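# Lift the weighted bar off its rack and hold it

## Task

Take hold of the weighted bar and raise the entire bar to at least three finger-widths above the height at which it rested on its rack. Keep it motionless in the air while still gripping it, with the bar touching nothing else at the end. The task fails if any motor of either hand shows moving in hand_stopped_by when you finish.

## Robot and tools

ROBOT. Two arms, left_arm and right_arm, face each other across a table. Each carries an identical five-finger right hand, so on both arms every hand axis and hand number means the same thing (they are not mirrored). Joint torque limits: 142 N m for shoulder pan, shoulder lift and elbow, 26.6 N m for each wrist joint, and a held weight counts toward them.

FRAMES. Results report positions in one scene frame, in metres: origin on the table top halfway between the two arm bases, table surface at z = 0, +z up, and left_arm's base on the +y side. The names left and right do not indicate image sides. Motion commands instead use each arm's hand point frame. The hand point sits 0.05 m in front of the palm, where index pad and thumb tip meet in a pinch. Its +z runs along the straightened fingers (which extend 0.06 to 0.07 m past it), +y points out of the palm, +x runs across the palm toward the little finger. A fixed wrist bracket on the little-finger side sticks out 0.03 m beyond the point in +y and 0.11 m across the palm; it can collide. With the thumb swung fully in front of the palm, the hand can wrap objects 0.035 to 0.08 m thick, the object ending up across the palm on the wrist side of the hand point; turn the thumb before arriving.

ROW LAYOUT. A row is one flat list of 28 numbers for both arms together, each in [-1, 1], always all 28 even if one arm is idle: left_arm/dx, dy, dz, rx, ry, rz, then left_gripper/little, ring, middle, index, thumb_bend, thumb_turn, force_limit, speed, then the same 14 for right_arm/ and right_gripper/. dx..rz are an offset (not a pose) from the hand point's measured pose at the start of the action, in that hand point's own axes; 1.0 equals 0.6 m or 180 degrees; rx, ry, rz form a single rotation vector. Every row is measured from that same start, not from the row before. Each control step clips the commanded pose to within 100 mm and 16 degrees of the measured one, so large offsets need several actions. The eight hand numbers are absolute targets: fingers and thumb_bend +1 straight, -1 fully curled; thumb_turn +1 beside the palm, -1 in front of it. A pinch is roughly index -0.22, thumb_bend -0.75, thumb_turn -0.57. force_limit maps -1..+1 linearly to about 0..10 N fingertip force at which a closing motor stops (0..15 N for the two thumb motors); it does not limit opening. speed maps -1..+1 to nearly zero..full (full travel in 0.6 s); close at -0.9 or lower for a gentle grip. There is no no-change value: to leave a hand alone, resend the last eight numbers it executed, or at first its hand_measured plus hand_force_limit and hand_speed. A motor only starts when its target changes by at least 0.01; resending identical numbers keeps a grip. To squeeze harder, raise force_limit and send a target further closed than hand_measured.

TOOLS.
execute_actions(actions): a list of actions, each a table of up to 15 rows, one row per 1/30 s step; a short table repeats its last row to fill 15 steps. An empty list just returns state and images.
move(target, speed, stop_force, blocking): target is one 28-number row as above, offsets from the pose in the latest result that showed one; the hand point travels a straight line there, both arms finishing together, lasting 0.5 to 10 s. speed is top path speed in m/s, 0.002 to 0.5, default 0.25 (turning up to twice that in rad/s). stop_force, 9 to 40 N for both arms, ends an arm's path when its wrist sensor feels that much extra push against the motion; use it only slowly and without rotation, not before 0.2 s of scene time, and leave it out when pulling away from a surface you press. blocking=false returns after 0.5 s while motion continues (not allowed with stop_force); then use wait or stop before further motion.
wait(seconds): 0 to 10, arms hold their last command.
stop(): brakes a running move.
zoom_image(camera, region): camera is cam_low, cam_left_wrist or cam_right_wrist; region [x0, y0, x1, y1] in pixels, at most 504 by 504. Images are cam_low 672x504, both wrist cameras 504x504 (fisheye).
show_instructions(): shows the reference image page(s).
finished_scene(scene): ends the given scene; the goal must already be met and stable.

RESULTS. The state line gives each hand point's end_effector_position, end_effector_quat_wxyz and velocities in the scene frame (position may be somewhat off at long reach). Hand target lines show where each arm is being driven. hand_measured, hand_stopped_by (moving, target, force, stalled, fault) and hand_load_n list six values in motor order; a vanishing load means the grip was lost. Wrist force and Wrist torque are in the end effector's axes, noisy (offset up to about 4 N) and saturate near 50 N. A move adds a move: line with each arm's ending (done, off_target, moving, held, contact, fault) and limits (paced, held). pose unreachable means a clearance check altered a command. MOTOR HOT warns from 70 °C; at 85 °C the arm is braked.

AVOID. Outside force of 150 N or a joint reaching its torque limit stops that arm for 10 s; stiff arms can fault when driven even slightly into something firm. Do not let the arms hit or press on each other, do not knock anything off the table, do not drop or slam the bar, and make sure every hand motor has settled (not moving) before finishing.

Each tool is called after ">>>" by a JSON object that holds its "api" and its "payload".

Reference images:

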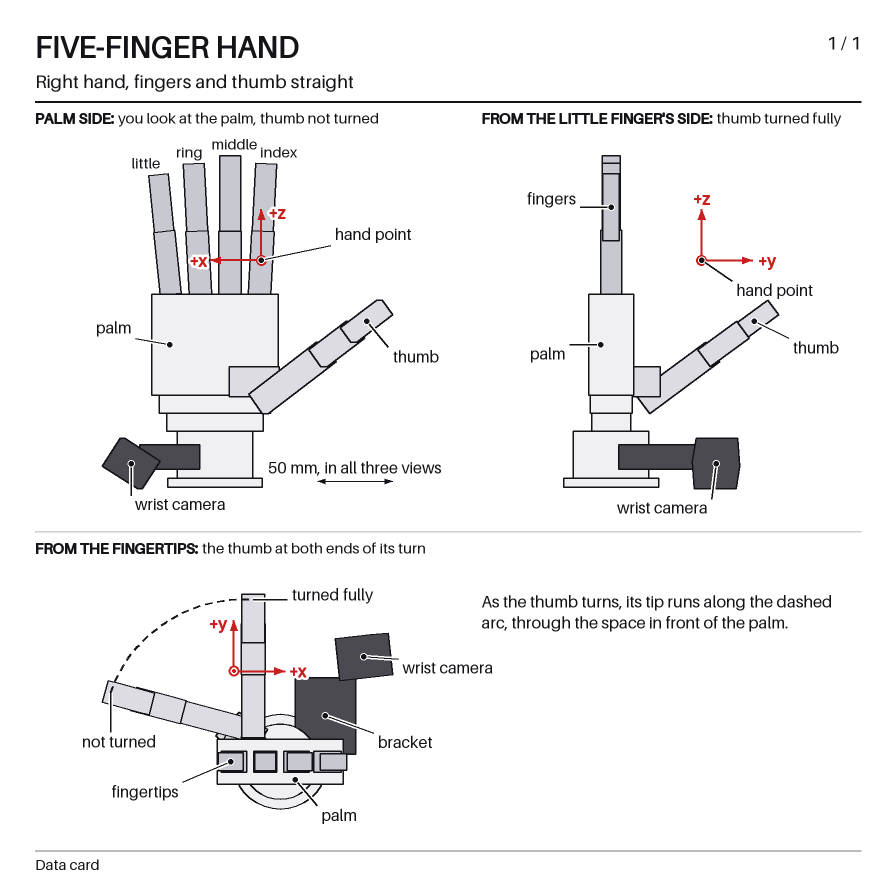

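## Session

>>> {"api": "execute_actions", "payload": {"actions": []}}

Scene clock: 0.00 s.
left_arm: end_effector_position=(+0.3087, +0.4697, +0.4847) hand_measured=(+1.000, +1.000, +1.000, +1.000, +1.000, +1.000) hand_load_n=(+0.0, +0.0, +0.0, +0.0, +0.0, +0.0) hand_stopped_by=(target, target, target, target, target, target) hand_force_limit=0.00 hand_speed=-0.80 end_effector_quat_wxyz=(+0.021, +0.361, +0.932, -0.019) end_effector_velocity=(+0.000, -0.000, +0.000) end_effector_angular_velocity=(-0.001, -0.002, -0.001) | right_arm: end_effector_position=(+0.0980, -0.2355, +0.4786) hand_measured=(+1.000, +1.000, +1.000, +1.000, +1.000, +1.000) hand_load_n=(+0.0, +0.0, +0.0, +0.0, +0.0, +0.0) hand_stopped_by=(target, target, target, target, target, target) hand_force_limit=0.00 hand_speed=-0.80 end_effector_quat_wxyz=(+0.017, -0.401, +0.916, +0.014) end_effector_velocity=(+0.000, +0.000, +0.000) end_effector_angular_velocity=(+0.001, -0.001, -0.001)
Joint positions: left_arm=[ 0.569 -1.726  1.313  1.926  1.574 -1.873] | right_arm=[-1.17  -1.74   1.351  1.923  1.547 -1.859]
Joint velocities: left_arm=[-0.001 -0.    -0.    -0.001 -0.001  0.   ] | right_arm=[-0.001 -0.    -0.001 -0.    -0.    -0.   ]
Motor temperatures (°C, as the motors report them): left_arm=[23 21 21 24 32 28] | right_arm=[18 23 23 30 26 25]
Wrist force (N, on the end effector, along its own x y z axes, offset not removed): no reading
Wrist torque (N m, same axes, about the end effector's origin, offset not removed): no reading
Hand target (left_arm): +0.309, +0.470, +0.485; +0.021, +0.361, +0.932, -0.019
Hand target (right_arm): +0.098, -0.235, +0.479; +0.017, -0.401, +0.916, +0.014

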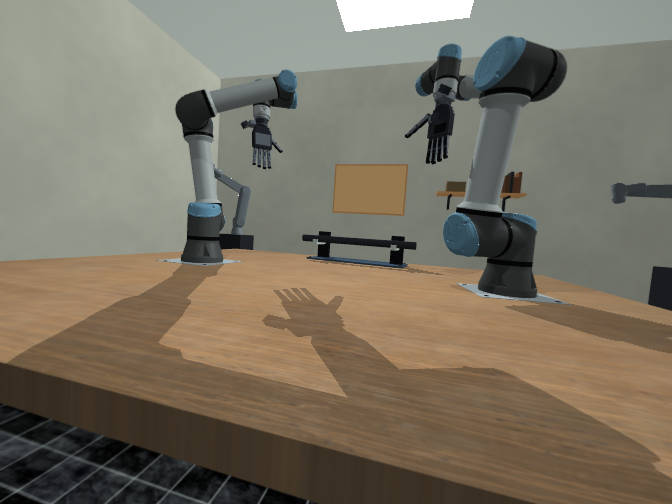

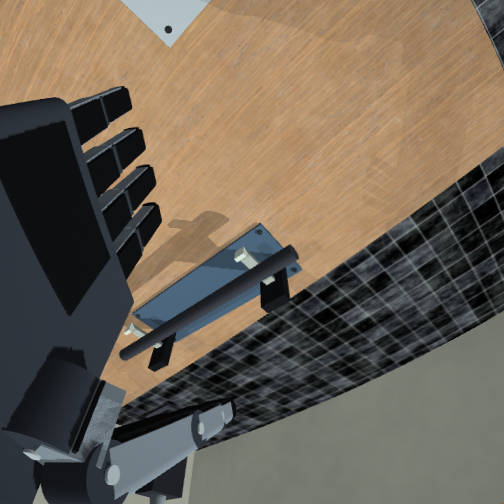

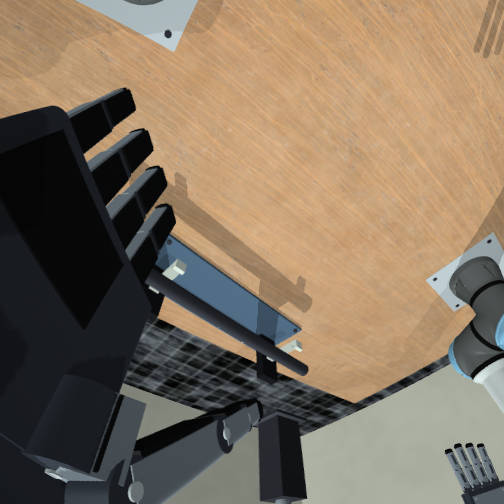

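>>> {"api": "zoom_image", "payload": {"camera": "cam_low", "region": [280, 200, 440, 290]}}

Region (280, 200, 440, 290) of cam_low's 672x504 image, scaled by 3.150, with more detail than that image has; it fills the top 284 rows of this view, and the rest is white.

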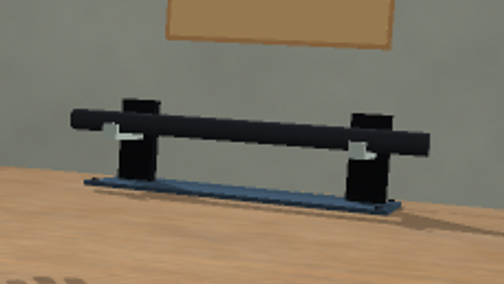

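>>> {"api": "move", "payload": {"target": [0,0,0.25,0,0,0, 1,1,1,1,1,-1,0,0, 0,0,0.25,0,0,0, 1,1,1,1,1,-1,0,0]}}

Scene clock: 22.80 s.
left_arm: end_effector_position=(+0.3128, +0.4619, +0.3349) hand_measured=(+1.000, +1.000, +1.000, +1.000, +1.000, -1.000) hand_load_n=(+0.0, +0.0, +0.0, +0.0, +0.0, +0.0) hand_stopped_by=(target, target, target, target, target, target) hand_force_limit=0.00 hand_speed=0.00 end_effector_quat_wxyz=(+0.021, +0.361, +0.932, -0.019) end_effector_velocity=(-0.000, -0.001, -0.000) end_effector_angular_velocity=(-0.004, -0.000, +0.000) | right_arm: end_effector_position=(+0.1011, -0.2296, +0.3288) hand_measured=(+1.000, +1.000, +1.000, +1.000, +1.000, -1.000) hand_load_n=(+0.0, +0.0, +0.0, +0.0, +0.0, +0.0) hand_stopped_by=(target, target, target, target, target, target) hand_force_limit=0.00 hand_speed=0.00 end_effector_quat_wxyz=(+0.017, -0.401, +0.916, +0.014) end_effector_velocity=(+0.000, +0.000, -0.000) end_effector_angular_velocity=(+0.001, -0.000, -0.002)
Joint positions: left_arm=[ 0.567 -1.784  1.753  1.544  1.574 -1.875] | right_arm=[-1.152 -1.791  1.783  1.542  1.547 -1.841]
Joint velocities: left_arm=[ 0.    -0.001 -0.    -0.003  0.001 -0.   ] | right_arm=[-0.    -0.     0.    -0.001 -0.     0.002]
Motor temperatures (°C, as the motors report them): left_arm=[23 21 21 24 32 28] | right_arm=[18 23 24 30 26 25]
Wrist force (N, on the end effector, along its own x y z axes, offset not removed): left_arm=[-1.5 -1.6 3.8] | right_arm=[-2.9 1.4 -2.9]
Wrist torque (N m, same axes, about the end effector's origin, offset not removed): left_arm=[-0.52 0.17 -0.20] | right_arm=[0.35 0.42 -0.12]
Hand target (left_arm): +0.313, +0.462, +0.335; +0.021, +0.361, +0.932, -0.019
Hand target (right_arm): +0.101, -0.230, +0.329; +0.017, -0.401, +0.916, +0.014
Off the commanded pose (left_arm): 0.000 m, 0 deg.
Off the commanded pose (right_arm): 0.000 m, 0 deg.
move: done

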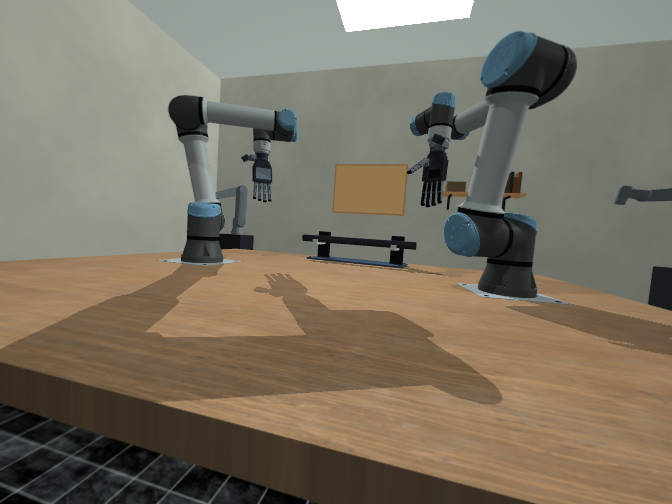

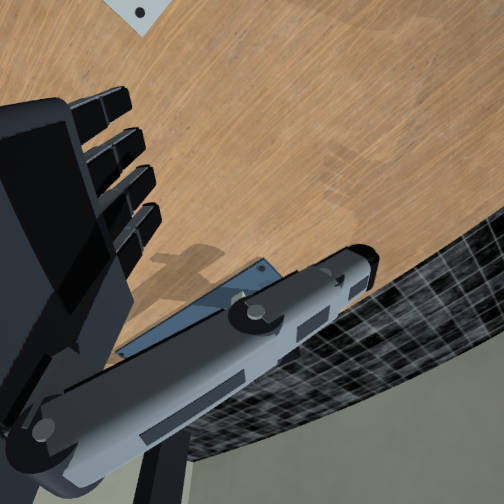

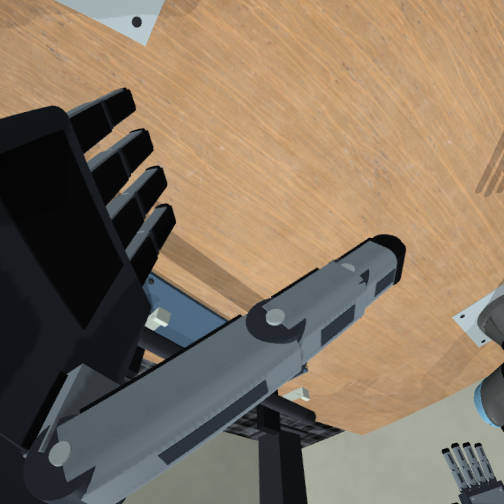

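>>> {"api": "move", "payload": {"target": [0,0,0,0,0,0, 1,1,1,1,1,-1,0,0, -0.742,0.008,0.133,0.474,-0.186,-0.186, 1,1,1,1,1,-1,0,0]}}

Scene clock: 56.67 s.
left_arm: end_effector_position=(+0.3128, +0.4619, +0.3349) hand_measured=(+1.000, +1.000, +1.000, +1.000, +1.000, -1.000) hand_load_n=(+0.0, +0.0, +0.0, +0.0, +0.0, +0.0) hand_stopped_by=(target, target, target, target, target, target) hand_force_limit=0.00 hand_speed=0.00 end_effector_quat_wxyz=(+0.021, +0.361, +0.932, -0.019) end_effector_velocity=(-0.000, +0.000, +0.000) end_effector_angular_velocity=(+0.002, +0.001, -0.000) | right_arm: end_effector_position=(+0.4011, +0.1037, +0.2679) hand_measured=(+1.000, +1.000, +1.000, +1.000, +1.000, -1.000) hand_load_n=(+0.0, +0.0, +0.0, +0.0, +0.0, +0.0) hand_stopped_by=(target, target, target, target, target, target) hand_force_limit=0.00 hand_speed=0.00 end_effector_quat_wxyz=(+0.514, -0.487, +0.505, -0.494) end_effector_velocity=(+0.000, +0.001, -0.001) end_effector_angular_velocity=(-0.002, -0.018, +0.007)
Joint positions: left_arm=[ 0.567 -1.784  1.753  1.544  1.574 -1.875] | right_arm=[-0.575 -1.053  1.336 -0.321  2.702 -3.138]
Joint velocities: left_arm=[-0.001 -0.     0.     0.002 -0.001 -0.   ] | right_arm=[-0.    -0.009  0.028 -0.061 -0.008 -0.04 ]
Motor temperatures (°C, as the motors report them): left_arm=[23 21 21 24 32 28] | right_arm=[18 23 24 30 26 25]
Wrist force (N, on the end effector, along its own x y z axes, offset not removed): left_arm=[-0.5 2.0 3.9] | right_arm=[2.8 0.0 0.3]
Wrist torque (N m, same axes, about the end effector's origin, offset not removed): left_arm=[0.00 -0.08 -0.02] | right_arm=[-0.06 -0.54 0.22]
Hand target (left_arm): +0.313, +0.462, +0.335; +0.021, +0.361, +0.932, -0.019
Hand target (right_arm): +0.401, +0.104, +0.268; +0.515, -0.487, +0.504, -0.494
Off the commanded pose (left_arm): 0.000 m, 0 deg.
Off the commanded pose (right_arm): 0.001 m, 0 deg.
move: done

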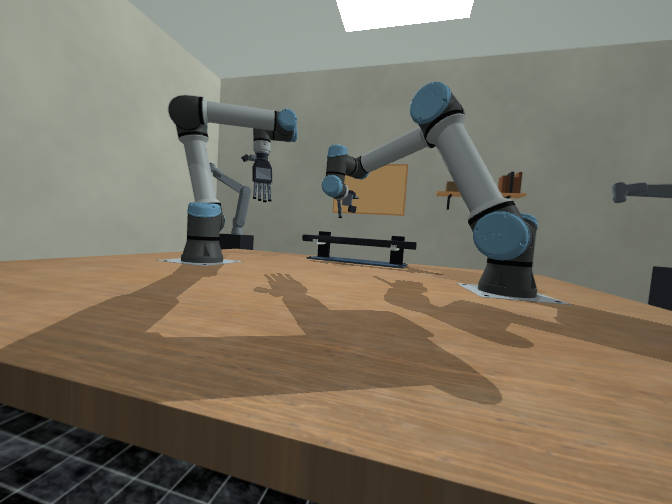

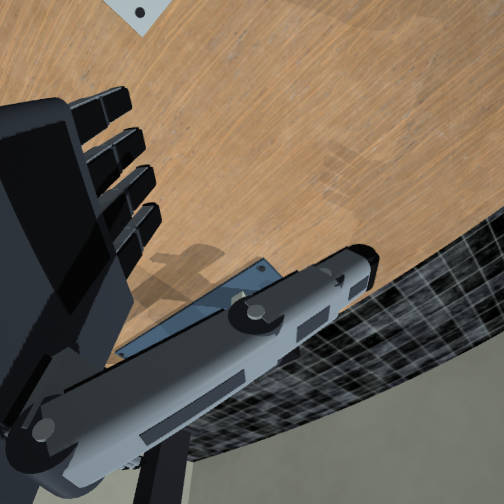

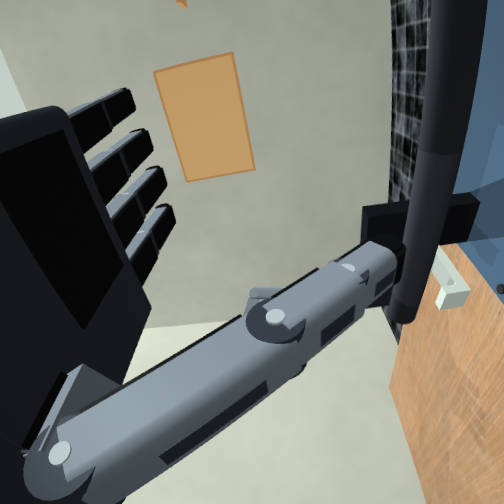

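>>> {"api": "move", "payload": {"target": [0,0,0,0,0,0, 1,1,1,1,1,-1,0,0, 0.4,0,0,0,0,0, 1,1,1,1,1,-1,0,0]}}

Scene clock: 64.53 s.
left_arm: end_effector_position=(+0.3128, +0.4619, +0.3349) hand_measured=(+1.000, +1.000, +1.000, +1.000, +1.000, -1.000) hand_load_n=(+0.0, +0.0, +0.0, +0.0, +0.0, +0.0) hand_stopped_by=(target, target, target, target, target, target) hand_force_limit=0.00 hand_speed=0.00 end_effector_quat_wxyz=(+0.021, +0.361, +0.932, -0.019) end_effector_velocity=(-0.000, -0.001, -0.000) end_effector_angular_velocity=(-0.001, +0.001, -0.001) | right_arm: end_effector_position=(+0.4015, -0.1357, +0.2582) hand_measured=(+1.000, +1.000, +1.000, +1.000, +1.000, -1.000) hand_load_n=(+0.0, +0.0, +0.0, +0.0, +0.0, +0.0) hand_stopped_by=(target, target, target, target, target, target) hand_force_limit=0.00 hand_speed=0.00 end_effector_quat_wxyz=(+0.514, -0.487, +0.505, -0.494) end_effector_velocity=(+0.001, -0.003, +0.001) end_effector_angular_velocity=(+0.001, -0.003, +0.003)
Joint positions: left_arm=[ 0.567 -1.784  1.753  1.544  1.574 -1.875] | right_arm=[-0.854 -1.577  2.038 -0.485  2.424 -3.121]
Joint velocities: left_arm=[-0.001 -0.    -0.    -0.001  0.001  0.   ] | right_arm=[-0.008 -0.01   0.008 -0.003 -0.011 -0.002]
Motor temperatures (°C, as the motors report them): left_arm=[23 21 21 24 32 28] | right_arm=[18 23 24 30 26 25]
Wrist force (N, on the end effector, along its own x y z axes, offset not removed): left_arm=[0.4 -0.8 2.4] | right_arm=[-1.2 0.5 -2.5]
Wrist torque (N m, same axes, about the end effector's origin, offset not removed): left_arm=[-0.33 -0.23 -0.03] | right_arm=[0.18 0.15 -0.08]
Hand target (left_arm): +0.313, +0.462, +0.335; +0.021, +0.361, +0.932, -0.019
Hand target (right_arm): +0.401, -0.136, +0.258; +0.514, -0.487, +0.505, -0.494
Off the commanded pose (left_arm): 0.000 m, 0 deg.
Off the commanded pose (right_arm): 0.001 m, 0 deg.
move: done

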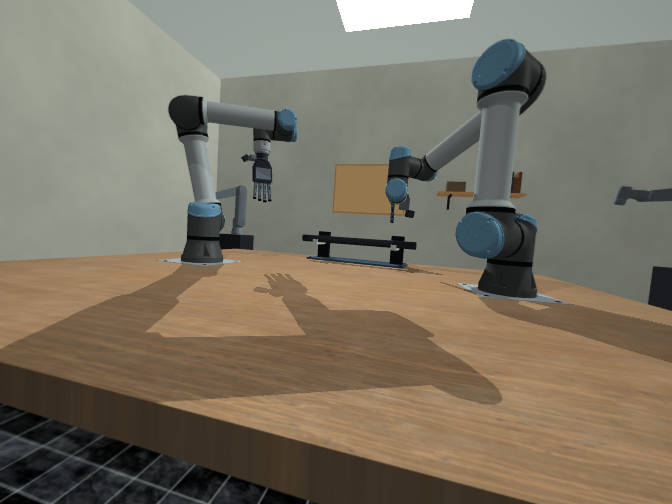

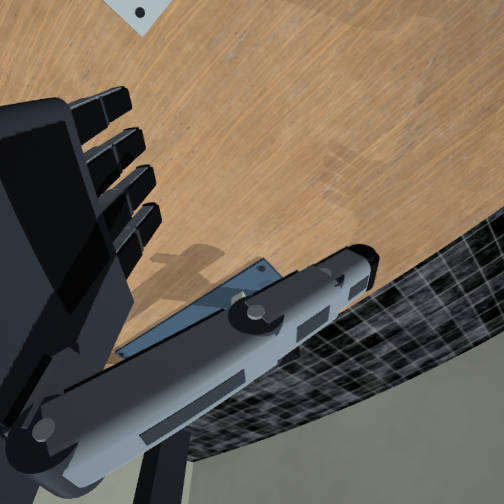

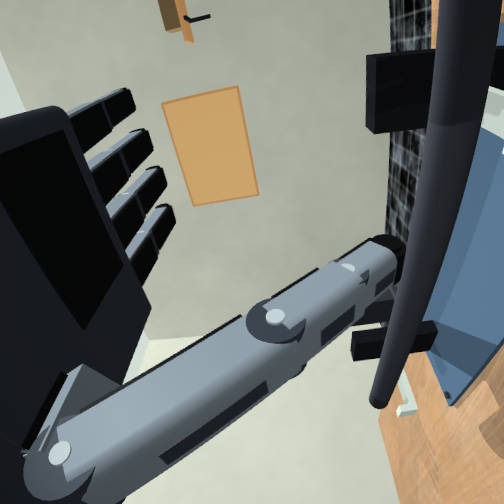

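>>> {"api": "move", "payload": {"target": [0,0,0,0,0,0, 1,1,1,1,1,-1,0,0, -0.127,0.097,0.15,-0.083,0,0, 1,1,1,1,1,-1,0,0]}}

Scene clock: 73.80 s.
left_arm: end_effector_position=(+0.3128, +0.4619, +0.3349) hand_measured=(+1.000, +1.000, +1.000, +1.000, +1.000, -1.000) hand_load_n=(+0.0, +0.0, +0.0, +0.0, +0.0, +0.0) hand_stopped_by=(target, target, target, target, target, target) hand_force_limit=0.00 hand_speed=0.00 end_effector_quat_wxyz=(+0.021, +0.361, +0.932, -0.019) end_effector_velocity=(-0.000, -0.000, -0.000) end_effector_angular_velocity=(+0.001, +0.001, -0.001) | right_arm: end_effector_position=(+0.4920, -0.0575, +0.2046) hand_measured=(+1.000, +1.000, +1.000, +1.000, +1.000, -1.000) hand_load_n=(+0.0, +0.0, +0.0, +0.0, +0.0, +0.0) hand_stopped_by=(target, target, target, target, target, target) hand_force_limit=0.00 hand_speed=0.00 end_effector_quat_wxyz=(+0.447, -0.549, +0.565, -0.424) end_effector_velocity=(+0.002, +0.002, -0.000) end_effector_angular_velocity=(-0.001, +0.009, -0.002)
Joint positions: left_arm=[ 0.567 -1.784  1.753  1.544  1.574 -1.875] | right_arm=[-0.929 -1.229  1.611 -0.049  2.31  -2.873]
Joint velocities: left_arm=[-0.001  0.001  0.     0.001  0.     0.   ] | right_arm=[-0.     0.009 -0.017  0.02  -0.001  0.008]
Motor temperatures (°C, as the motors report them): left_arm=[23 21 21 24 32 28] | right_arm=[18 23 24 30 26 25]
Wrist force (N, on the end effector, along its own x y z axes, offset not removed): left_arm=[1.8 -0.5 2.1] | right_arm=[-0.4 -0.3 -0.3]
Wrist torque (N m, same axes, about the end effector's origin, offset not removed): left_arm=[-0.26 -0.41 0.21] | right_arm=[0.06 0.11 0.03]
Hand target (left_arm): +0.313, +0.462, +0.335; +0.021, +0.361, +0.932, -0.019
Hand target (right_arm): +0.492, -0.057, +0.205; -0.446, +0.550, -0.565, +0.424
Off the commanded pose (left_arm): 0.000 m, 0 deg.
Off the commanded pose (right_arm): 0.000 m, 0 deg.
move: done

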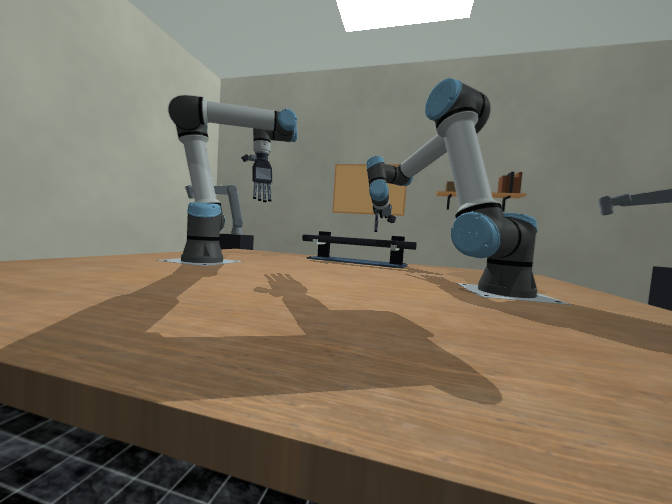

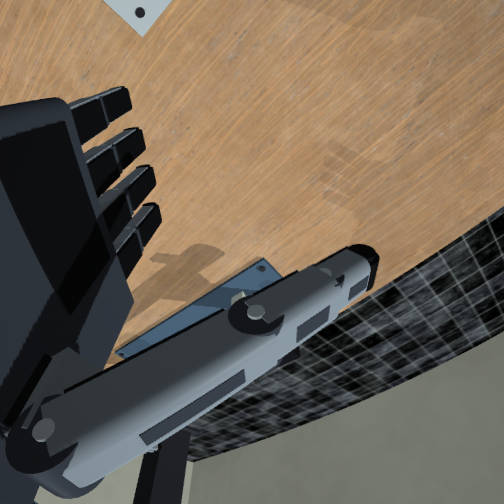

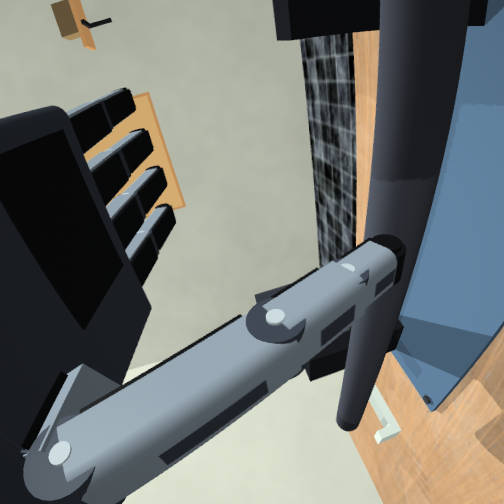

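>>> {"api": "zoom_image", "payload": {"camera": "cam_low", "region": [290, 150, 450, 280]}}

Region (290, 150, 450, 280) of cam_low's 672x504 image, scaled by 3.150, with more detail than that image has; it fills the top 410 rows of this view, and the rest is white.

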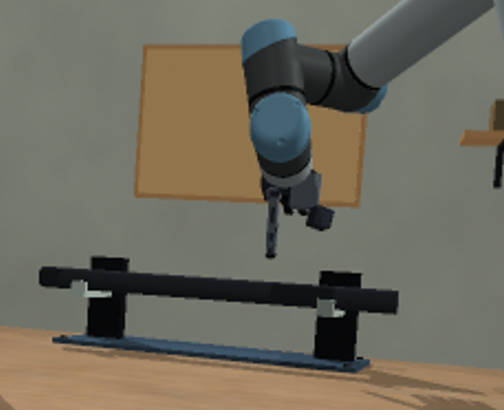

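>>> {"api": "move", "payload": {"target": [0,0,0,0,0,0, 1,1,1,1,1,-1,0,0, -0.1,0.12,0,0,0,0, 1,1,1,1,1,-1,0,0], "speed": 0.1}}

Scene clock: 82.53 s.
left_arm: end_effector_position=(+0.3128, +0.4619, +0.3349) hand_measured=(+1.000, +1.000, +1.000, +1.000, +1.000, -1.000) hand_load_n=(+0.0, +0.0, +0.0, +0.0, +0.0, +0.0) hand_stopped_by=(target, target, target, target, target, target) hand_force_limit=0.00 hand_speed=0.00 end_effector_quat_wxyz=(+0.021, +0.361, +0.932, -0.019) end_effector_velocity=(+0.000, +0.001, +0.000) end_effector_angular_velocity=(+0.001, -0.001, +0.001) | right_arm: end_effector_position=(+0.4746, +0.0049, +0.1374) hand_measured=(+1.000, +1.000, +1.000, +1.000, +1.000, -1.000) hand_load_n=(+0.0, +0.0, +0.0, +0.0, +0.0, +0.0) hand_stopped_by=(target, target, target, target, target, target) hand_force_limit=0.00 hand_speed=0.00 end_effector_quat_wxyz=(+0.447, -0.549, +0.565, -0.424) end_effector_velocity=(-0.000, +0.001, -0.002) end_effector_angular_velocity=(-0.002, +0.000, -0.001)
Joint positions: left_arm=[ 0.567 -1.784  1.753  1.544  1.574 -1.875] | right_arm=[-0.819 -1.048  1.532 -0.113  2.413 -2.819]
Joint velocities: left_arm=[ 0.001 -0.     0.     0.    -0.001  0.   ] | right_arm=[ 0.002  0.006 -0.004 -0.     0.003  0.   ]
Motor temperatures (°C, as the motors report them): left_arm=[23 21 21 24 32 28] | right_arm=[18 23 24 30 26 25]
Wrist force (N, on the end effector, along its own x y z axes, offset not removed): left_arm=[0.0 1.3 3.9] | right_arm=[-0.6 0.1 -3.2]
Wrist torque (N m, same axes, about the end effector's origin, offset not removed): left_arm=[-0.11 -0.14 -0.03] | right_arm=[0.25 0.11 -0.08]
Hand target (left_arm): +0.313, +0.462, +0.335; +0.021, +0.361, +0.932, -0.019
Hand target (right_arm): +0.475, +0.005, +0.137; -0.447, +0.549, -0.565, +0.424
Off the commanded pose (left_arm): 0.000 m, 0 deg.
Off the commanded pose (right_arm): 0.000 m, 0 deg.
move: done

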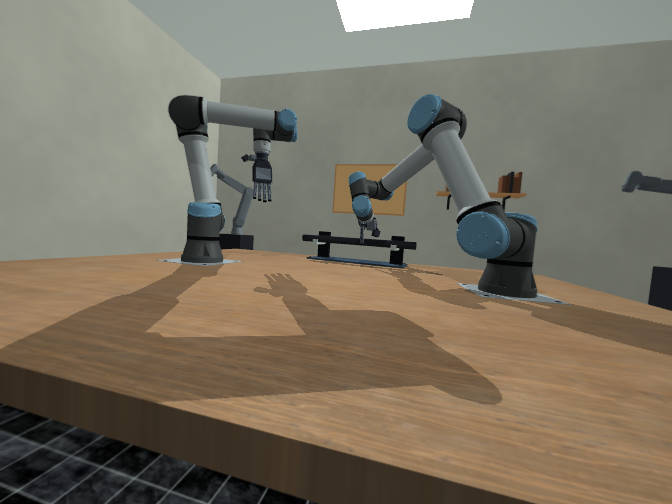

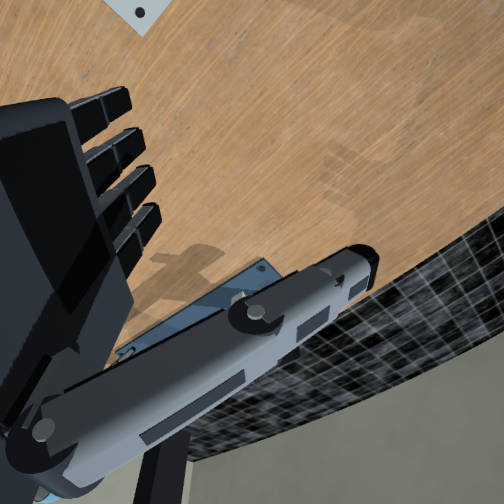

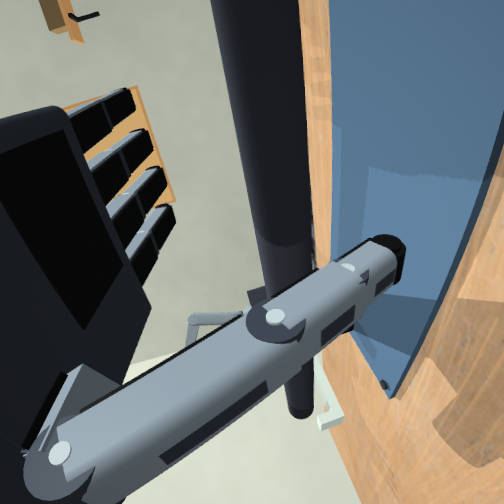

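>>> {"api": "move", "payload": {"target": [0,0,0,0,0,0, 1,1,1,1,1,-1,0,0, 0,0.1,0,0,0,0, 1,1,1,1,1,-1,0,0], "speed": 0.02, "stop_force": 10}}

Scene clock: 89.97 s.
left_arm: end_effector_position=(+0.3128, +0.4619, +0.3349) hand_measured=(+1.000, +1.000, +1.000, +1.000, +1.000, -1.000) hand_load_n=(+0.0, +0.0, +0.0, +0.0, +0.0, +0.0) hand_stopped_by=(target, target, target, target, target, target) hand_force_limit=0.00 hand_speed=0.00 end_effector_quat_wxyz=(+0.021, +0.361, +0.932, -0.019) end_effector_velocity=(+0.000, -0.000, -0.000) end_effector_angular_velocity=(+0.001, -0.000, -0.001) | right_arm: end_effector_position=(+0.4622, +0.0069, +0.0880) hand_measured=(+1.000, +1.000, +1.000, +1.000, +1.000, -1.000) hand_load_n=(+1.0, +1.5, +1.0, +0.0, +0.0, +0.0) hand_stopped_by=(target, target, target, target, target, target) hand_force_limit=0.00 hand_speed=0.00 end_effector_quat_wxyz=(+0.446, -0.549, +0.565, -0.424) end_effector_velocity=(+0.000, -0.001, +0.003) end_effector_angular_velocity=(-0.007, +0.006, +0.005)
Joint positions: left_arm=[ 0.567 -1.784  1.753  1.544  1.574 -1.875] | right_arm=[-0.798 -0.992  1.588 -0.215  2.433 -2.807]
Joint velocities: left_arm=[-0.     0.001 -0.    -0.    -0.     0.   ] | right_arm=[-0.003 -0.006 -0.004  0.016 -0.007 -0.004]
Motor temperatures (°C, as the motors report them): left_arm=[23 21 21 24 32 28] | right_arm=[18 23 24 30 26 25]
Wrist force (N, on the end effector, along its own x y z axes, offset not removed): left_arm=[0.2 -2.3 3.4] | right_arm=[-1.8 -32.3 -4.5]
Wrist torque (N m, same axes, about the end effector's origin, offset not removed): left_arm=[-0.70 -0.27 -0.11] | right_arm=[1.78 0.26 -1.45]
Hand target (left_arm): +0.313, +0.462, +0.335; +0.021, +0.361, +0.932, -0.019
Hand target (right_arm): +0.463, +0.007, +0.089; -0.447, +0.549, -0.565, +0.424
Off the commanded pose (left_arm): 0.000 m, 0 deg.
Off the commanded pose (right_arm): 0.009 m, 0 deg.
move: contact (right_arm)

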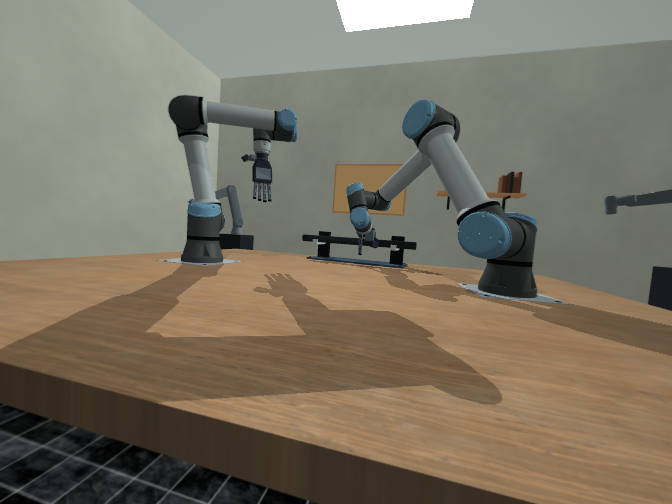

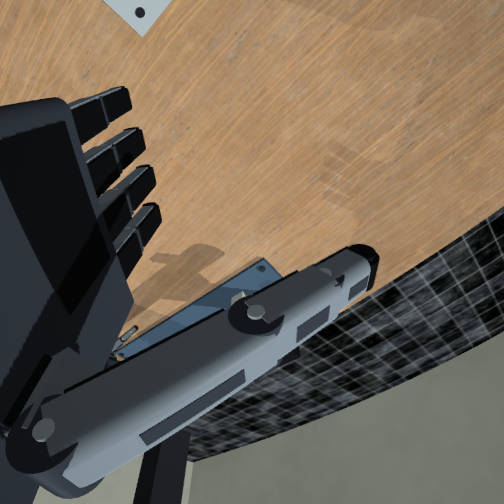

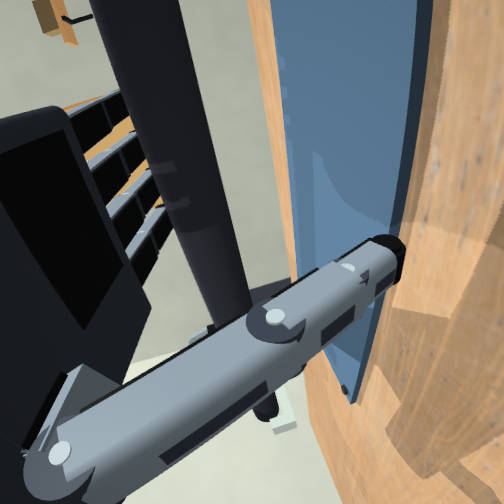

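>>> {"api": "move", "payload": {"target": [0,0,0,0,0,0, 1,1,1,1,1,-1,0,0, 0,-0.02,0.06,0,0,0, 1,1,1,1,1,-1,0,0], "speed": 0.05}}

Scene clock: 94.67 s.
left_arm: end_effector_position=(+0.3128, +0.4619, +0.3349) hand_measured=(+1.000, +1.000, +1.000, +1.000, +1.000, -1.000) hand_load_n=(+0.0, +0.0, +0.0, +0.0, +0.0, +0.0) hand_stopped_by=(target, target, target, target, target, target) hand_force_limit=0.00 hand_speed=0.00 end_effector_quat_wxyz=(+0.021, +0.361, +0.932, -0.019) end_effector_velocity=(-0.000, -0.000, -0.000) end_effector_angular_velocity=(-0.000, +0.001, -0.000) | right_arm: end_effector_position=(+0.4997, +0.0068, +0.0909) hand_measured=(+1.000, +1.000, +1.000, +1.000, +1.000, -1.000) hand_load_n=(+0.0, +0.0, +0.0, +0.0, +0.0, +0.0) hand_stopped_by=(target, target, target, target, target, target) hand_force_limit=0.00 hand_speed=0.00 end_effector_quat_wxyz=(+0.446, -0.549, +0.565, -0.424) end_effector_velocity=(+0.002, -0.001, -0.001) end_effector_angular_velocity=(-0.002, +0.002, -0.000)
Joint positions: left_arm=[ 0.567 -1.784  1.753  1.544  1.574 -1.875] | right_arm=[-0.853 -0.969  1.537 -0.209  2.382 -2.837]
Joint velocities: left_arm=[-0.     0.     0.    -0.     0.001 -0.   ] | right_arm=[-0.004  0.002 -0.002  0.001 -0.003 -0.002]
Motor temperatures (°C, as the motors report them): left_arm=[23 21 21 24 32 28] | right_arm=[18 23 24 30 26 25]
Wrist force (N, on the end effector, along its own x y z axes, offset not removed): left_arm=[0.7 -0.6 1.3] | right_arm=[-0.9 1.5 2.6]
Wrist torque (N m, same axes, about the end effector's origin, offset not removed): left_arm=[-0.27 -0.14 -0.07] | right_arm=[-0.05 -0.04 0.08]
Hand target (left_arm): +0.313, +0.462, +0.335; +0.021, +0.361, +0.932, -0.019
Hand target (right_arm): +0.500, +0.007, +0.091; -0.446, +0.549, -0.565, +0.424
Off the commanded pose (left_arm): 0.000 m, 0 deg.
Off the commanded pose (right_arm): 0.000 m, 0 deg.
move: done

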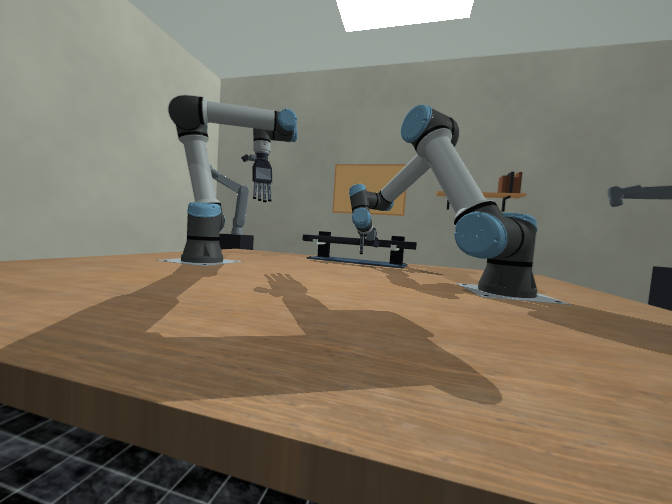

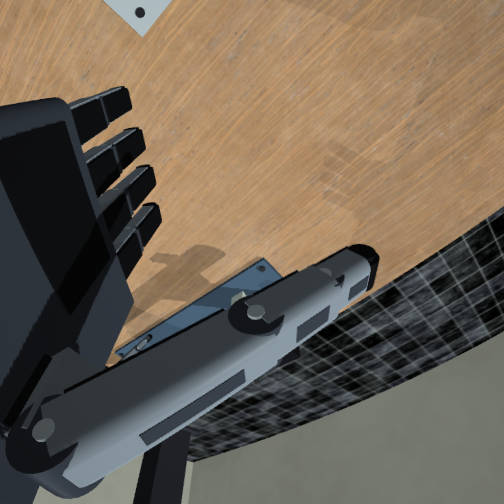

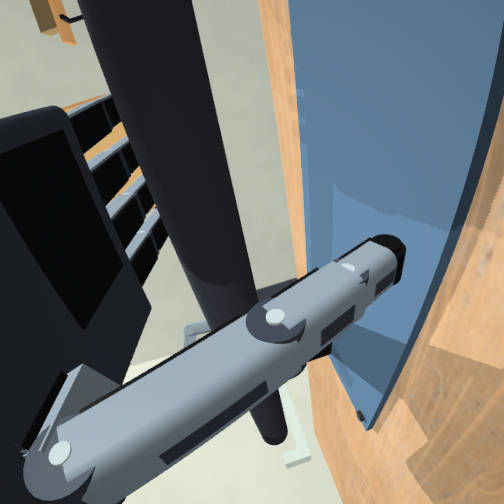

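Descend to palm contact, then close.

>>> {"api": "move", "payload": {"target": [0,0,0,0,0,0, 1,1,1,1,1,-1,0,0, 0,0.04,0,0,0,0, 1,1,1,1,1,-1,0,0], "speed": 0.01, "stop_force": 9}}

>>> {"api": "execute_actions", "payload": {"actions": [[[0,0,0,0,0,0, 1,1,1,1,1,-1,0,0, 0,0,0,0,0,0, -1,-1,-1,-1,-1,-1,1,0]],[[0,0,0,0,0,0, 1,1,1,1,1,-1,0,0, 0,0,0,0,0,0, -1,-1,-1,-1,-1,-1,1,0]],[[0,0,0,0,0,0, 1,1,1,1,1,-1,0,0, 0,0,0,0,0,0, -1,-1,-1,-1,-1,-1,1,0]]]}}

Scene clock: 101.57 s.
left_arm: end_effector_position=(+0.3128, +0.4619, +0.3349) hand_measured=(+1.000, +1.000, +1.000, +1.000, +1.000, -1.000) hand_load_n=(+0.0, +0.0, +0.0, +0.0, +0.0, +0.0) hand_stopped_by=(target, target, target, target, target, target) hand_force_limit=0.00 hand_speed=0.00 end_effector_quat_wxyz=(+0.021, +0.361, +0.932, -0.019) end_effector_velocity=(+0.000, +0.000, -0.000) end_effector_angular_velocity=(+0.001, -0.000, +0.000) | right_arm: end_effector_position=(+0.4975, +0.0071, +0.0815) hand_measured=(+1.000, +1.000, +1.000, +1.000, +1.000, -1.000) hand_load_n=(+0.5, +0.5, +0.0, +0.0, +0.0, +0.0) hand_stopped_by=(target, target, target, target, target, target) hand_force_limit=0.00 hand_speed=0.00 end_effector_quat_wxyz=(+0.446, -0.549, +0.565, -0.424) end_effector_velocity=(+0.001, +0.000, +0.002) end_effector_angular_velocity=(-0.000, +0.002, +0.002)
Joint positions: left_arm=[ 0.567 -1.784  1.753  1.544  1.574 -1.875] | right_arm=[-0.849 -0.958  1.546 -0.228  2.385 -2.835]
Joint velocities: left_arm=[ 0.001  0.001  0.    -0.    -0.     0.   ] | right_arm=[-0.002 -0.003 -0.004  0.009 -0.004  0.   ]
Motor temperatures (°C, as the motors report them): left_arm=[23 21 21 24 32 28] | right_arm=[18 23 24 30 26 25]
Wrist force (N, on the end effector, along its own x y z axes, offset not removed): left_arm=[0.6 1.2 4.0] | right_arm=[-0.7 -23.0 -4.7]
Wrist torque (N m, same axes, about the end effector's origin, offset not removed): left_arm=[-0.12 -0.27 -0.05] | right_arm=[0.67 0.20 -1.35]
Hand target (left_arm): +0.313, +0.462, +0.335; +0.021, +0.361, +0.932, -0.019
Hand target (right_arm): +0.498, +0.007, +0.082; -0.447, +0.549, -0.565, +0.424
Off the commanded pose (left_arm): 0.000 m, 0 deg.
Off the commanded pose (right_arm): 0.014 m, 0 deg.
move: contact (right_arm)

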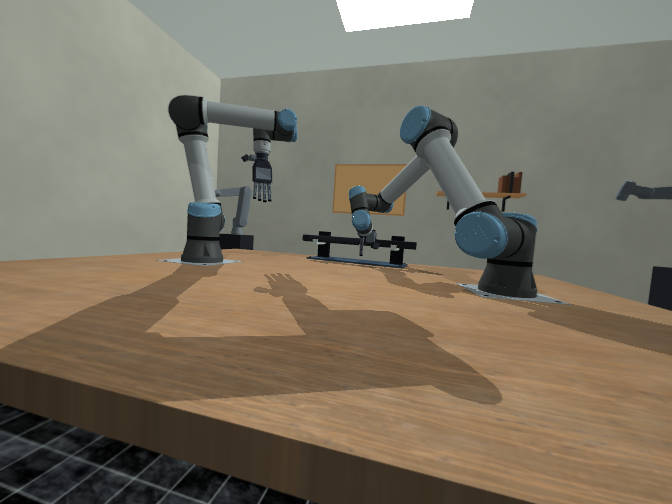

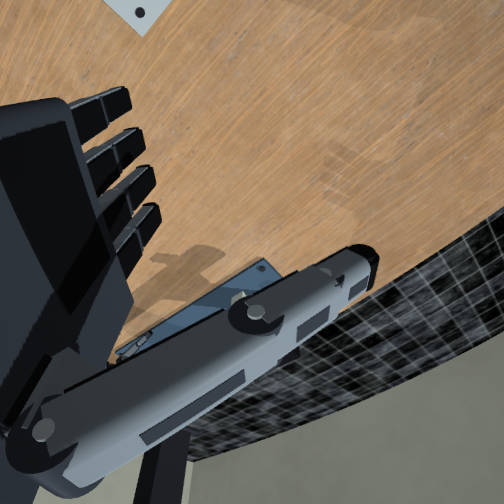

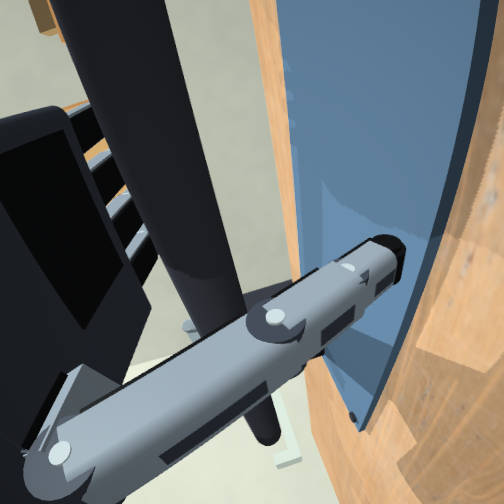

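Scene clock: 112.13 s.
left_arm: end_effector_position=(+0.3128, +0.4619, +0.3349) hand_measured=(+1.000, +1.000, +1.000, +1.000, +1.000, -1.000) hand_load_n=(+0.0, +0.0, +0.0, +0.0, +0.0, +0.0) hand_stopped_by=(target, target, target, target, target, target) hand_force_limit=0.00 hand_speed=0.00 end_effector_quat_wxyz=(+0.021, +0.361, +0.932, -0.019) end_effector_velocity=(-0.000, +0.000, +0.000) end_effector_angular_velocity=(-0.002, -0.000, +0.001) | right_arm: end_effector_position=(+0.4998, +0.0078, +0.0862) hand_measured=(+0.786, +0.746, +0.754, +0.764, -1.000, -1.000) hand_load_n=(+0.0, +4.0, +1.0, +1.0, +0.0, +0.0) hand_stopped_by=(force, force, force, force, target, target) hand_force_limit=1.00 hand_speed=0.00 end_effector_quat_wxyz=(+0.450, -0.544, +0.566, -0.425) end_effector_velocity=(-0.001, +0.000, +0.000) end_effector_angular_velocity=(+0.000, +0.000, +0.000)
Joint positions: left_arm=[ 0.567 -1.784  1.753  1.544  1.574 -1.875] | right_arm=[-0.849 -0.961  1.543 -0.234  2.39  -2.835]
Joint velocities: left_arm=[ 0.001 -0.001 -0.    -0.     0.001  0.   ] | right_arm=[ 0.001 -0.     0.     0.     0.     0.   ]
Motor temperatures (°C, as the motors report them): left_arm=[23 21 21 24 32 28] | right_arm=[18 23 24 30 26 25]
Wrist force (N, on the end effector, along its own x y z axes, offset not removed): left_arm=[2.0 1.4 2.9] | right_arm=[5.1 -19.4 -1.8]
Wrist torque (N m, same axes, about the end effector's origin, offset not removed): left_arm=[-0.11 -0.38 0.13] | right_arm=[0.65 0.33 -0.37]
Hand target (left_arm): +0.313, +0.462, +0.335; +0.021, +0.361, +0.932, -0.019
Hand target (right_arm): +0.500, +0.008, +0.086; -0.450, +0.545, -0.566, +0.425
Off the commanded pose (left_arm): 0.000 m, 0 deg.
Off the commanded pose (right_arm): 0.000 m, 0 deg.
FORCE FAULT: contact force on the right arm reached its limit, and that arm stopped for 10 seconds. The contact can be on any part of that arm, not only on its tool. That time counts as 18 of the actions that you can send in this scene. That arm's remaining commands of this call were not run. That arm holds still and accepts commands again. Move the arm away from the contact; if what it grips holds it there, let go first. Pushing or pulling that hard again can fault the arm again.

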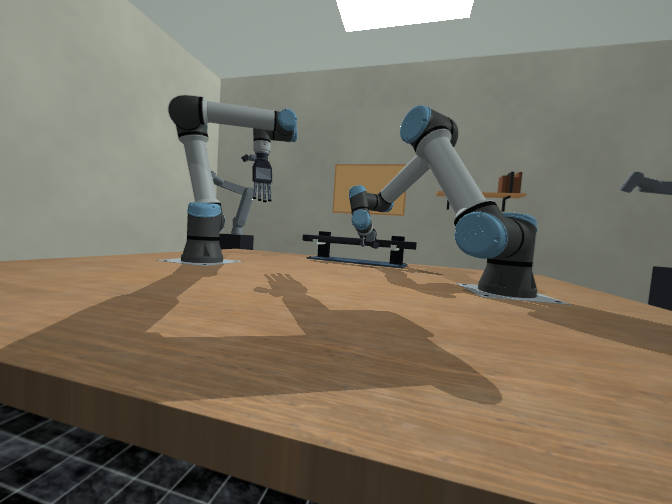

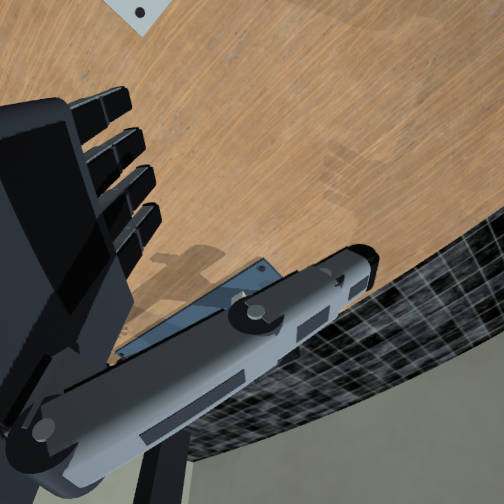

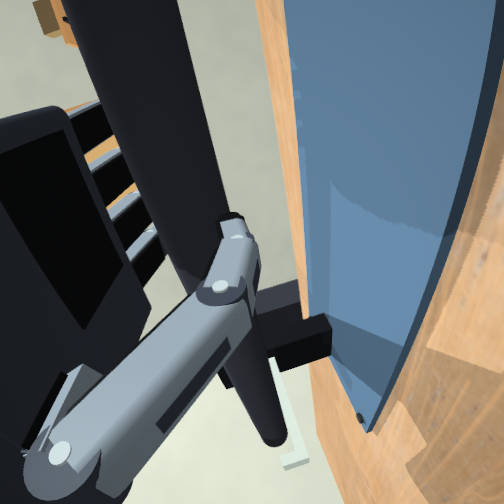

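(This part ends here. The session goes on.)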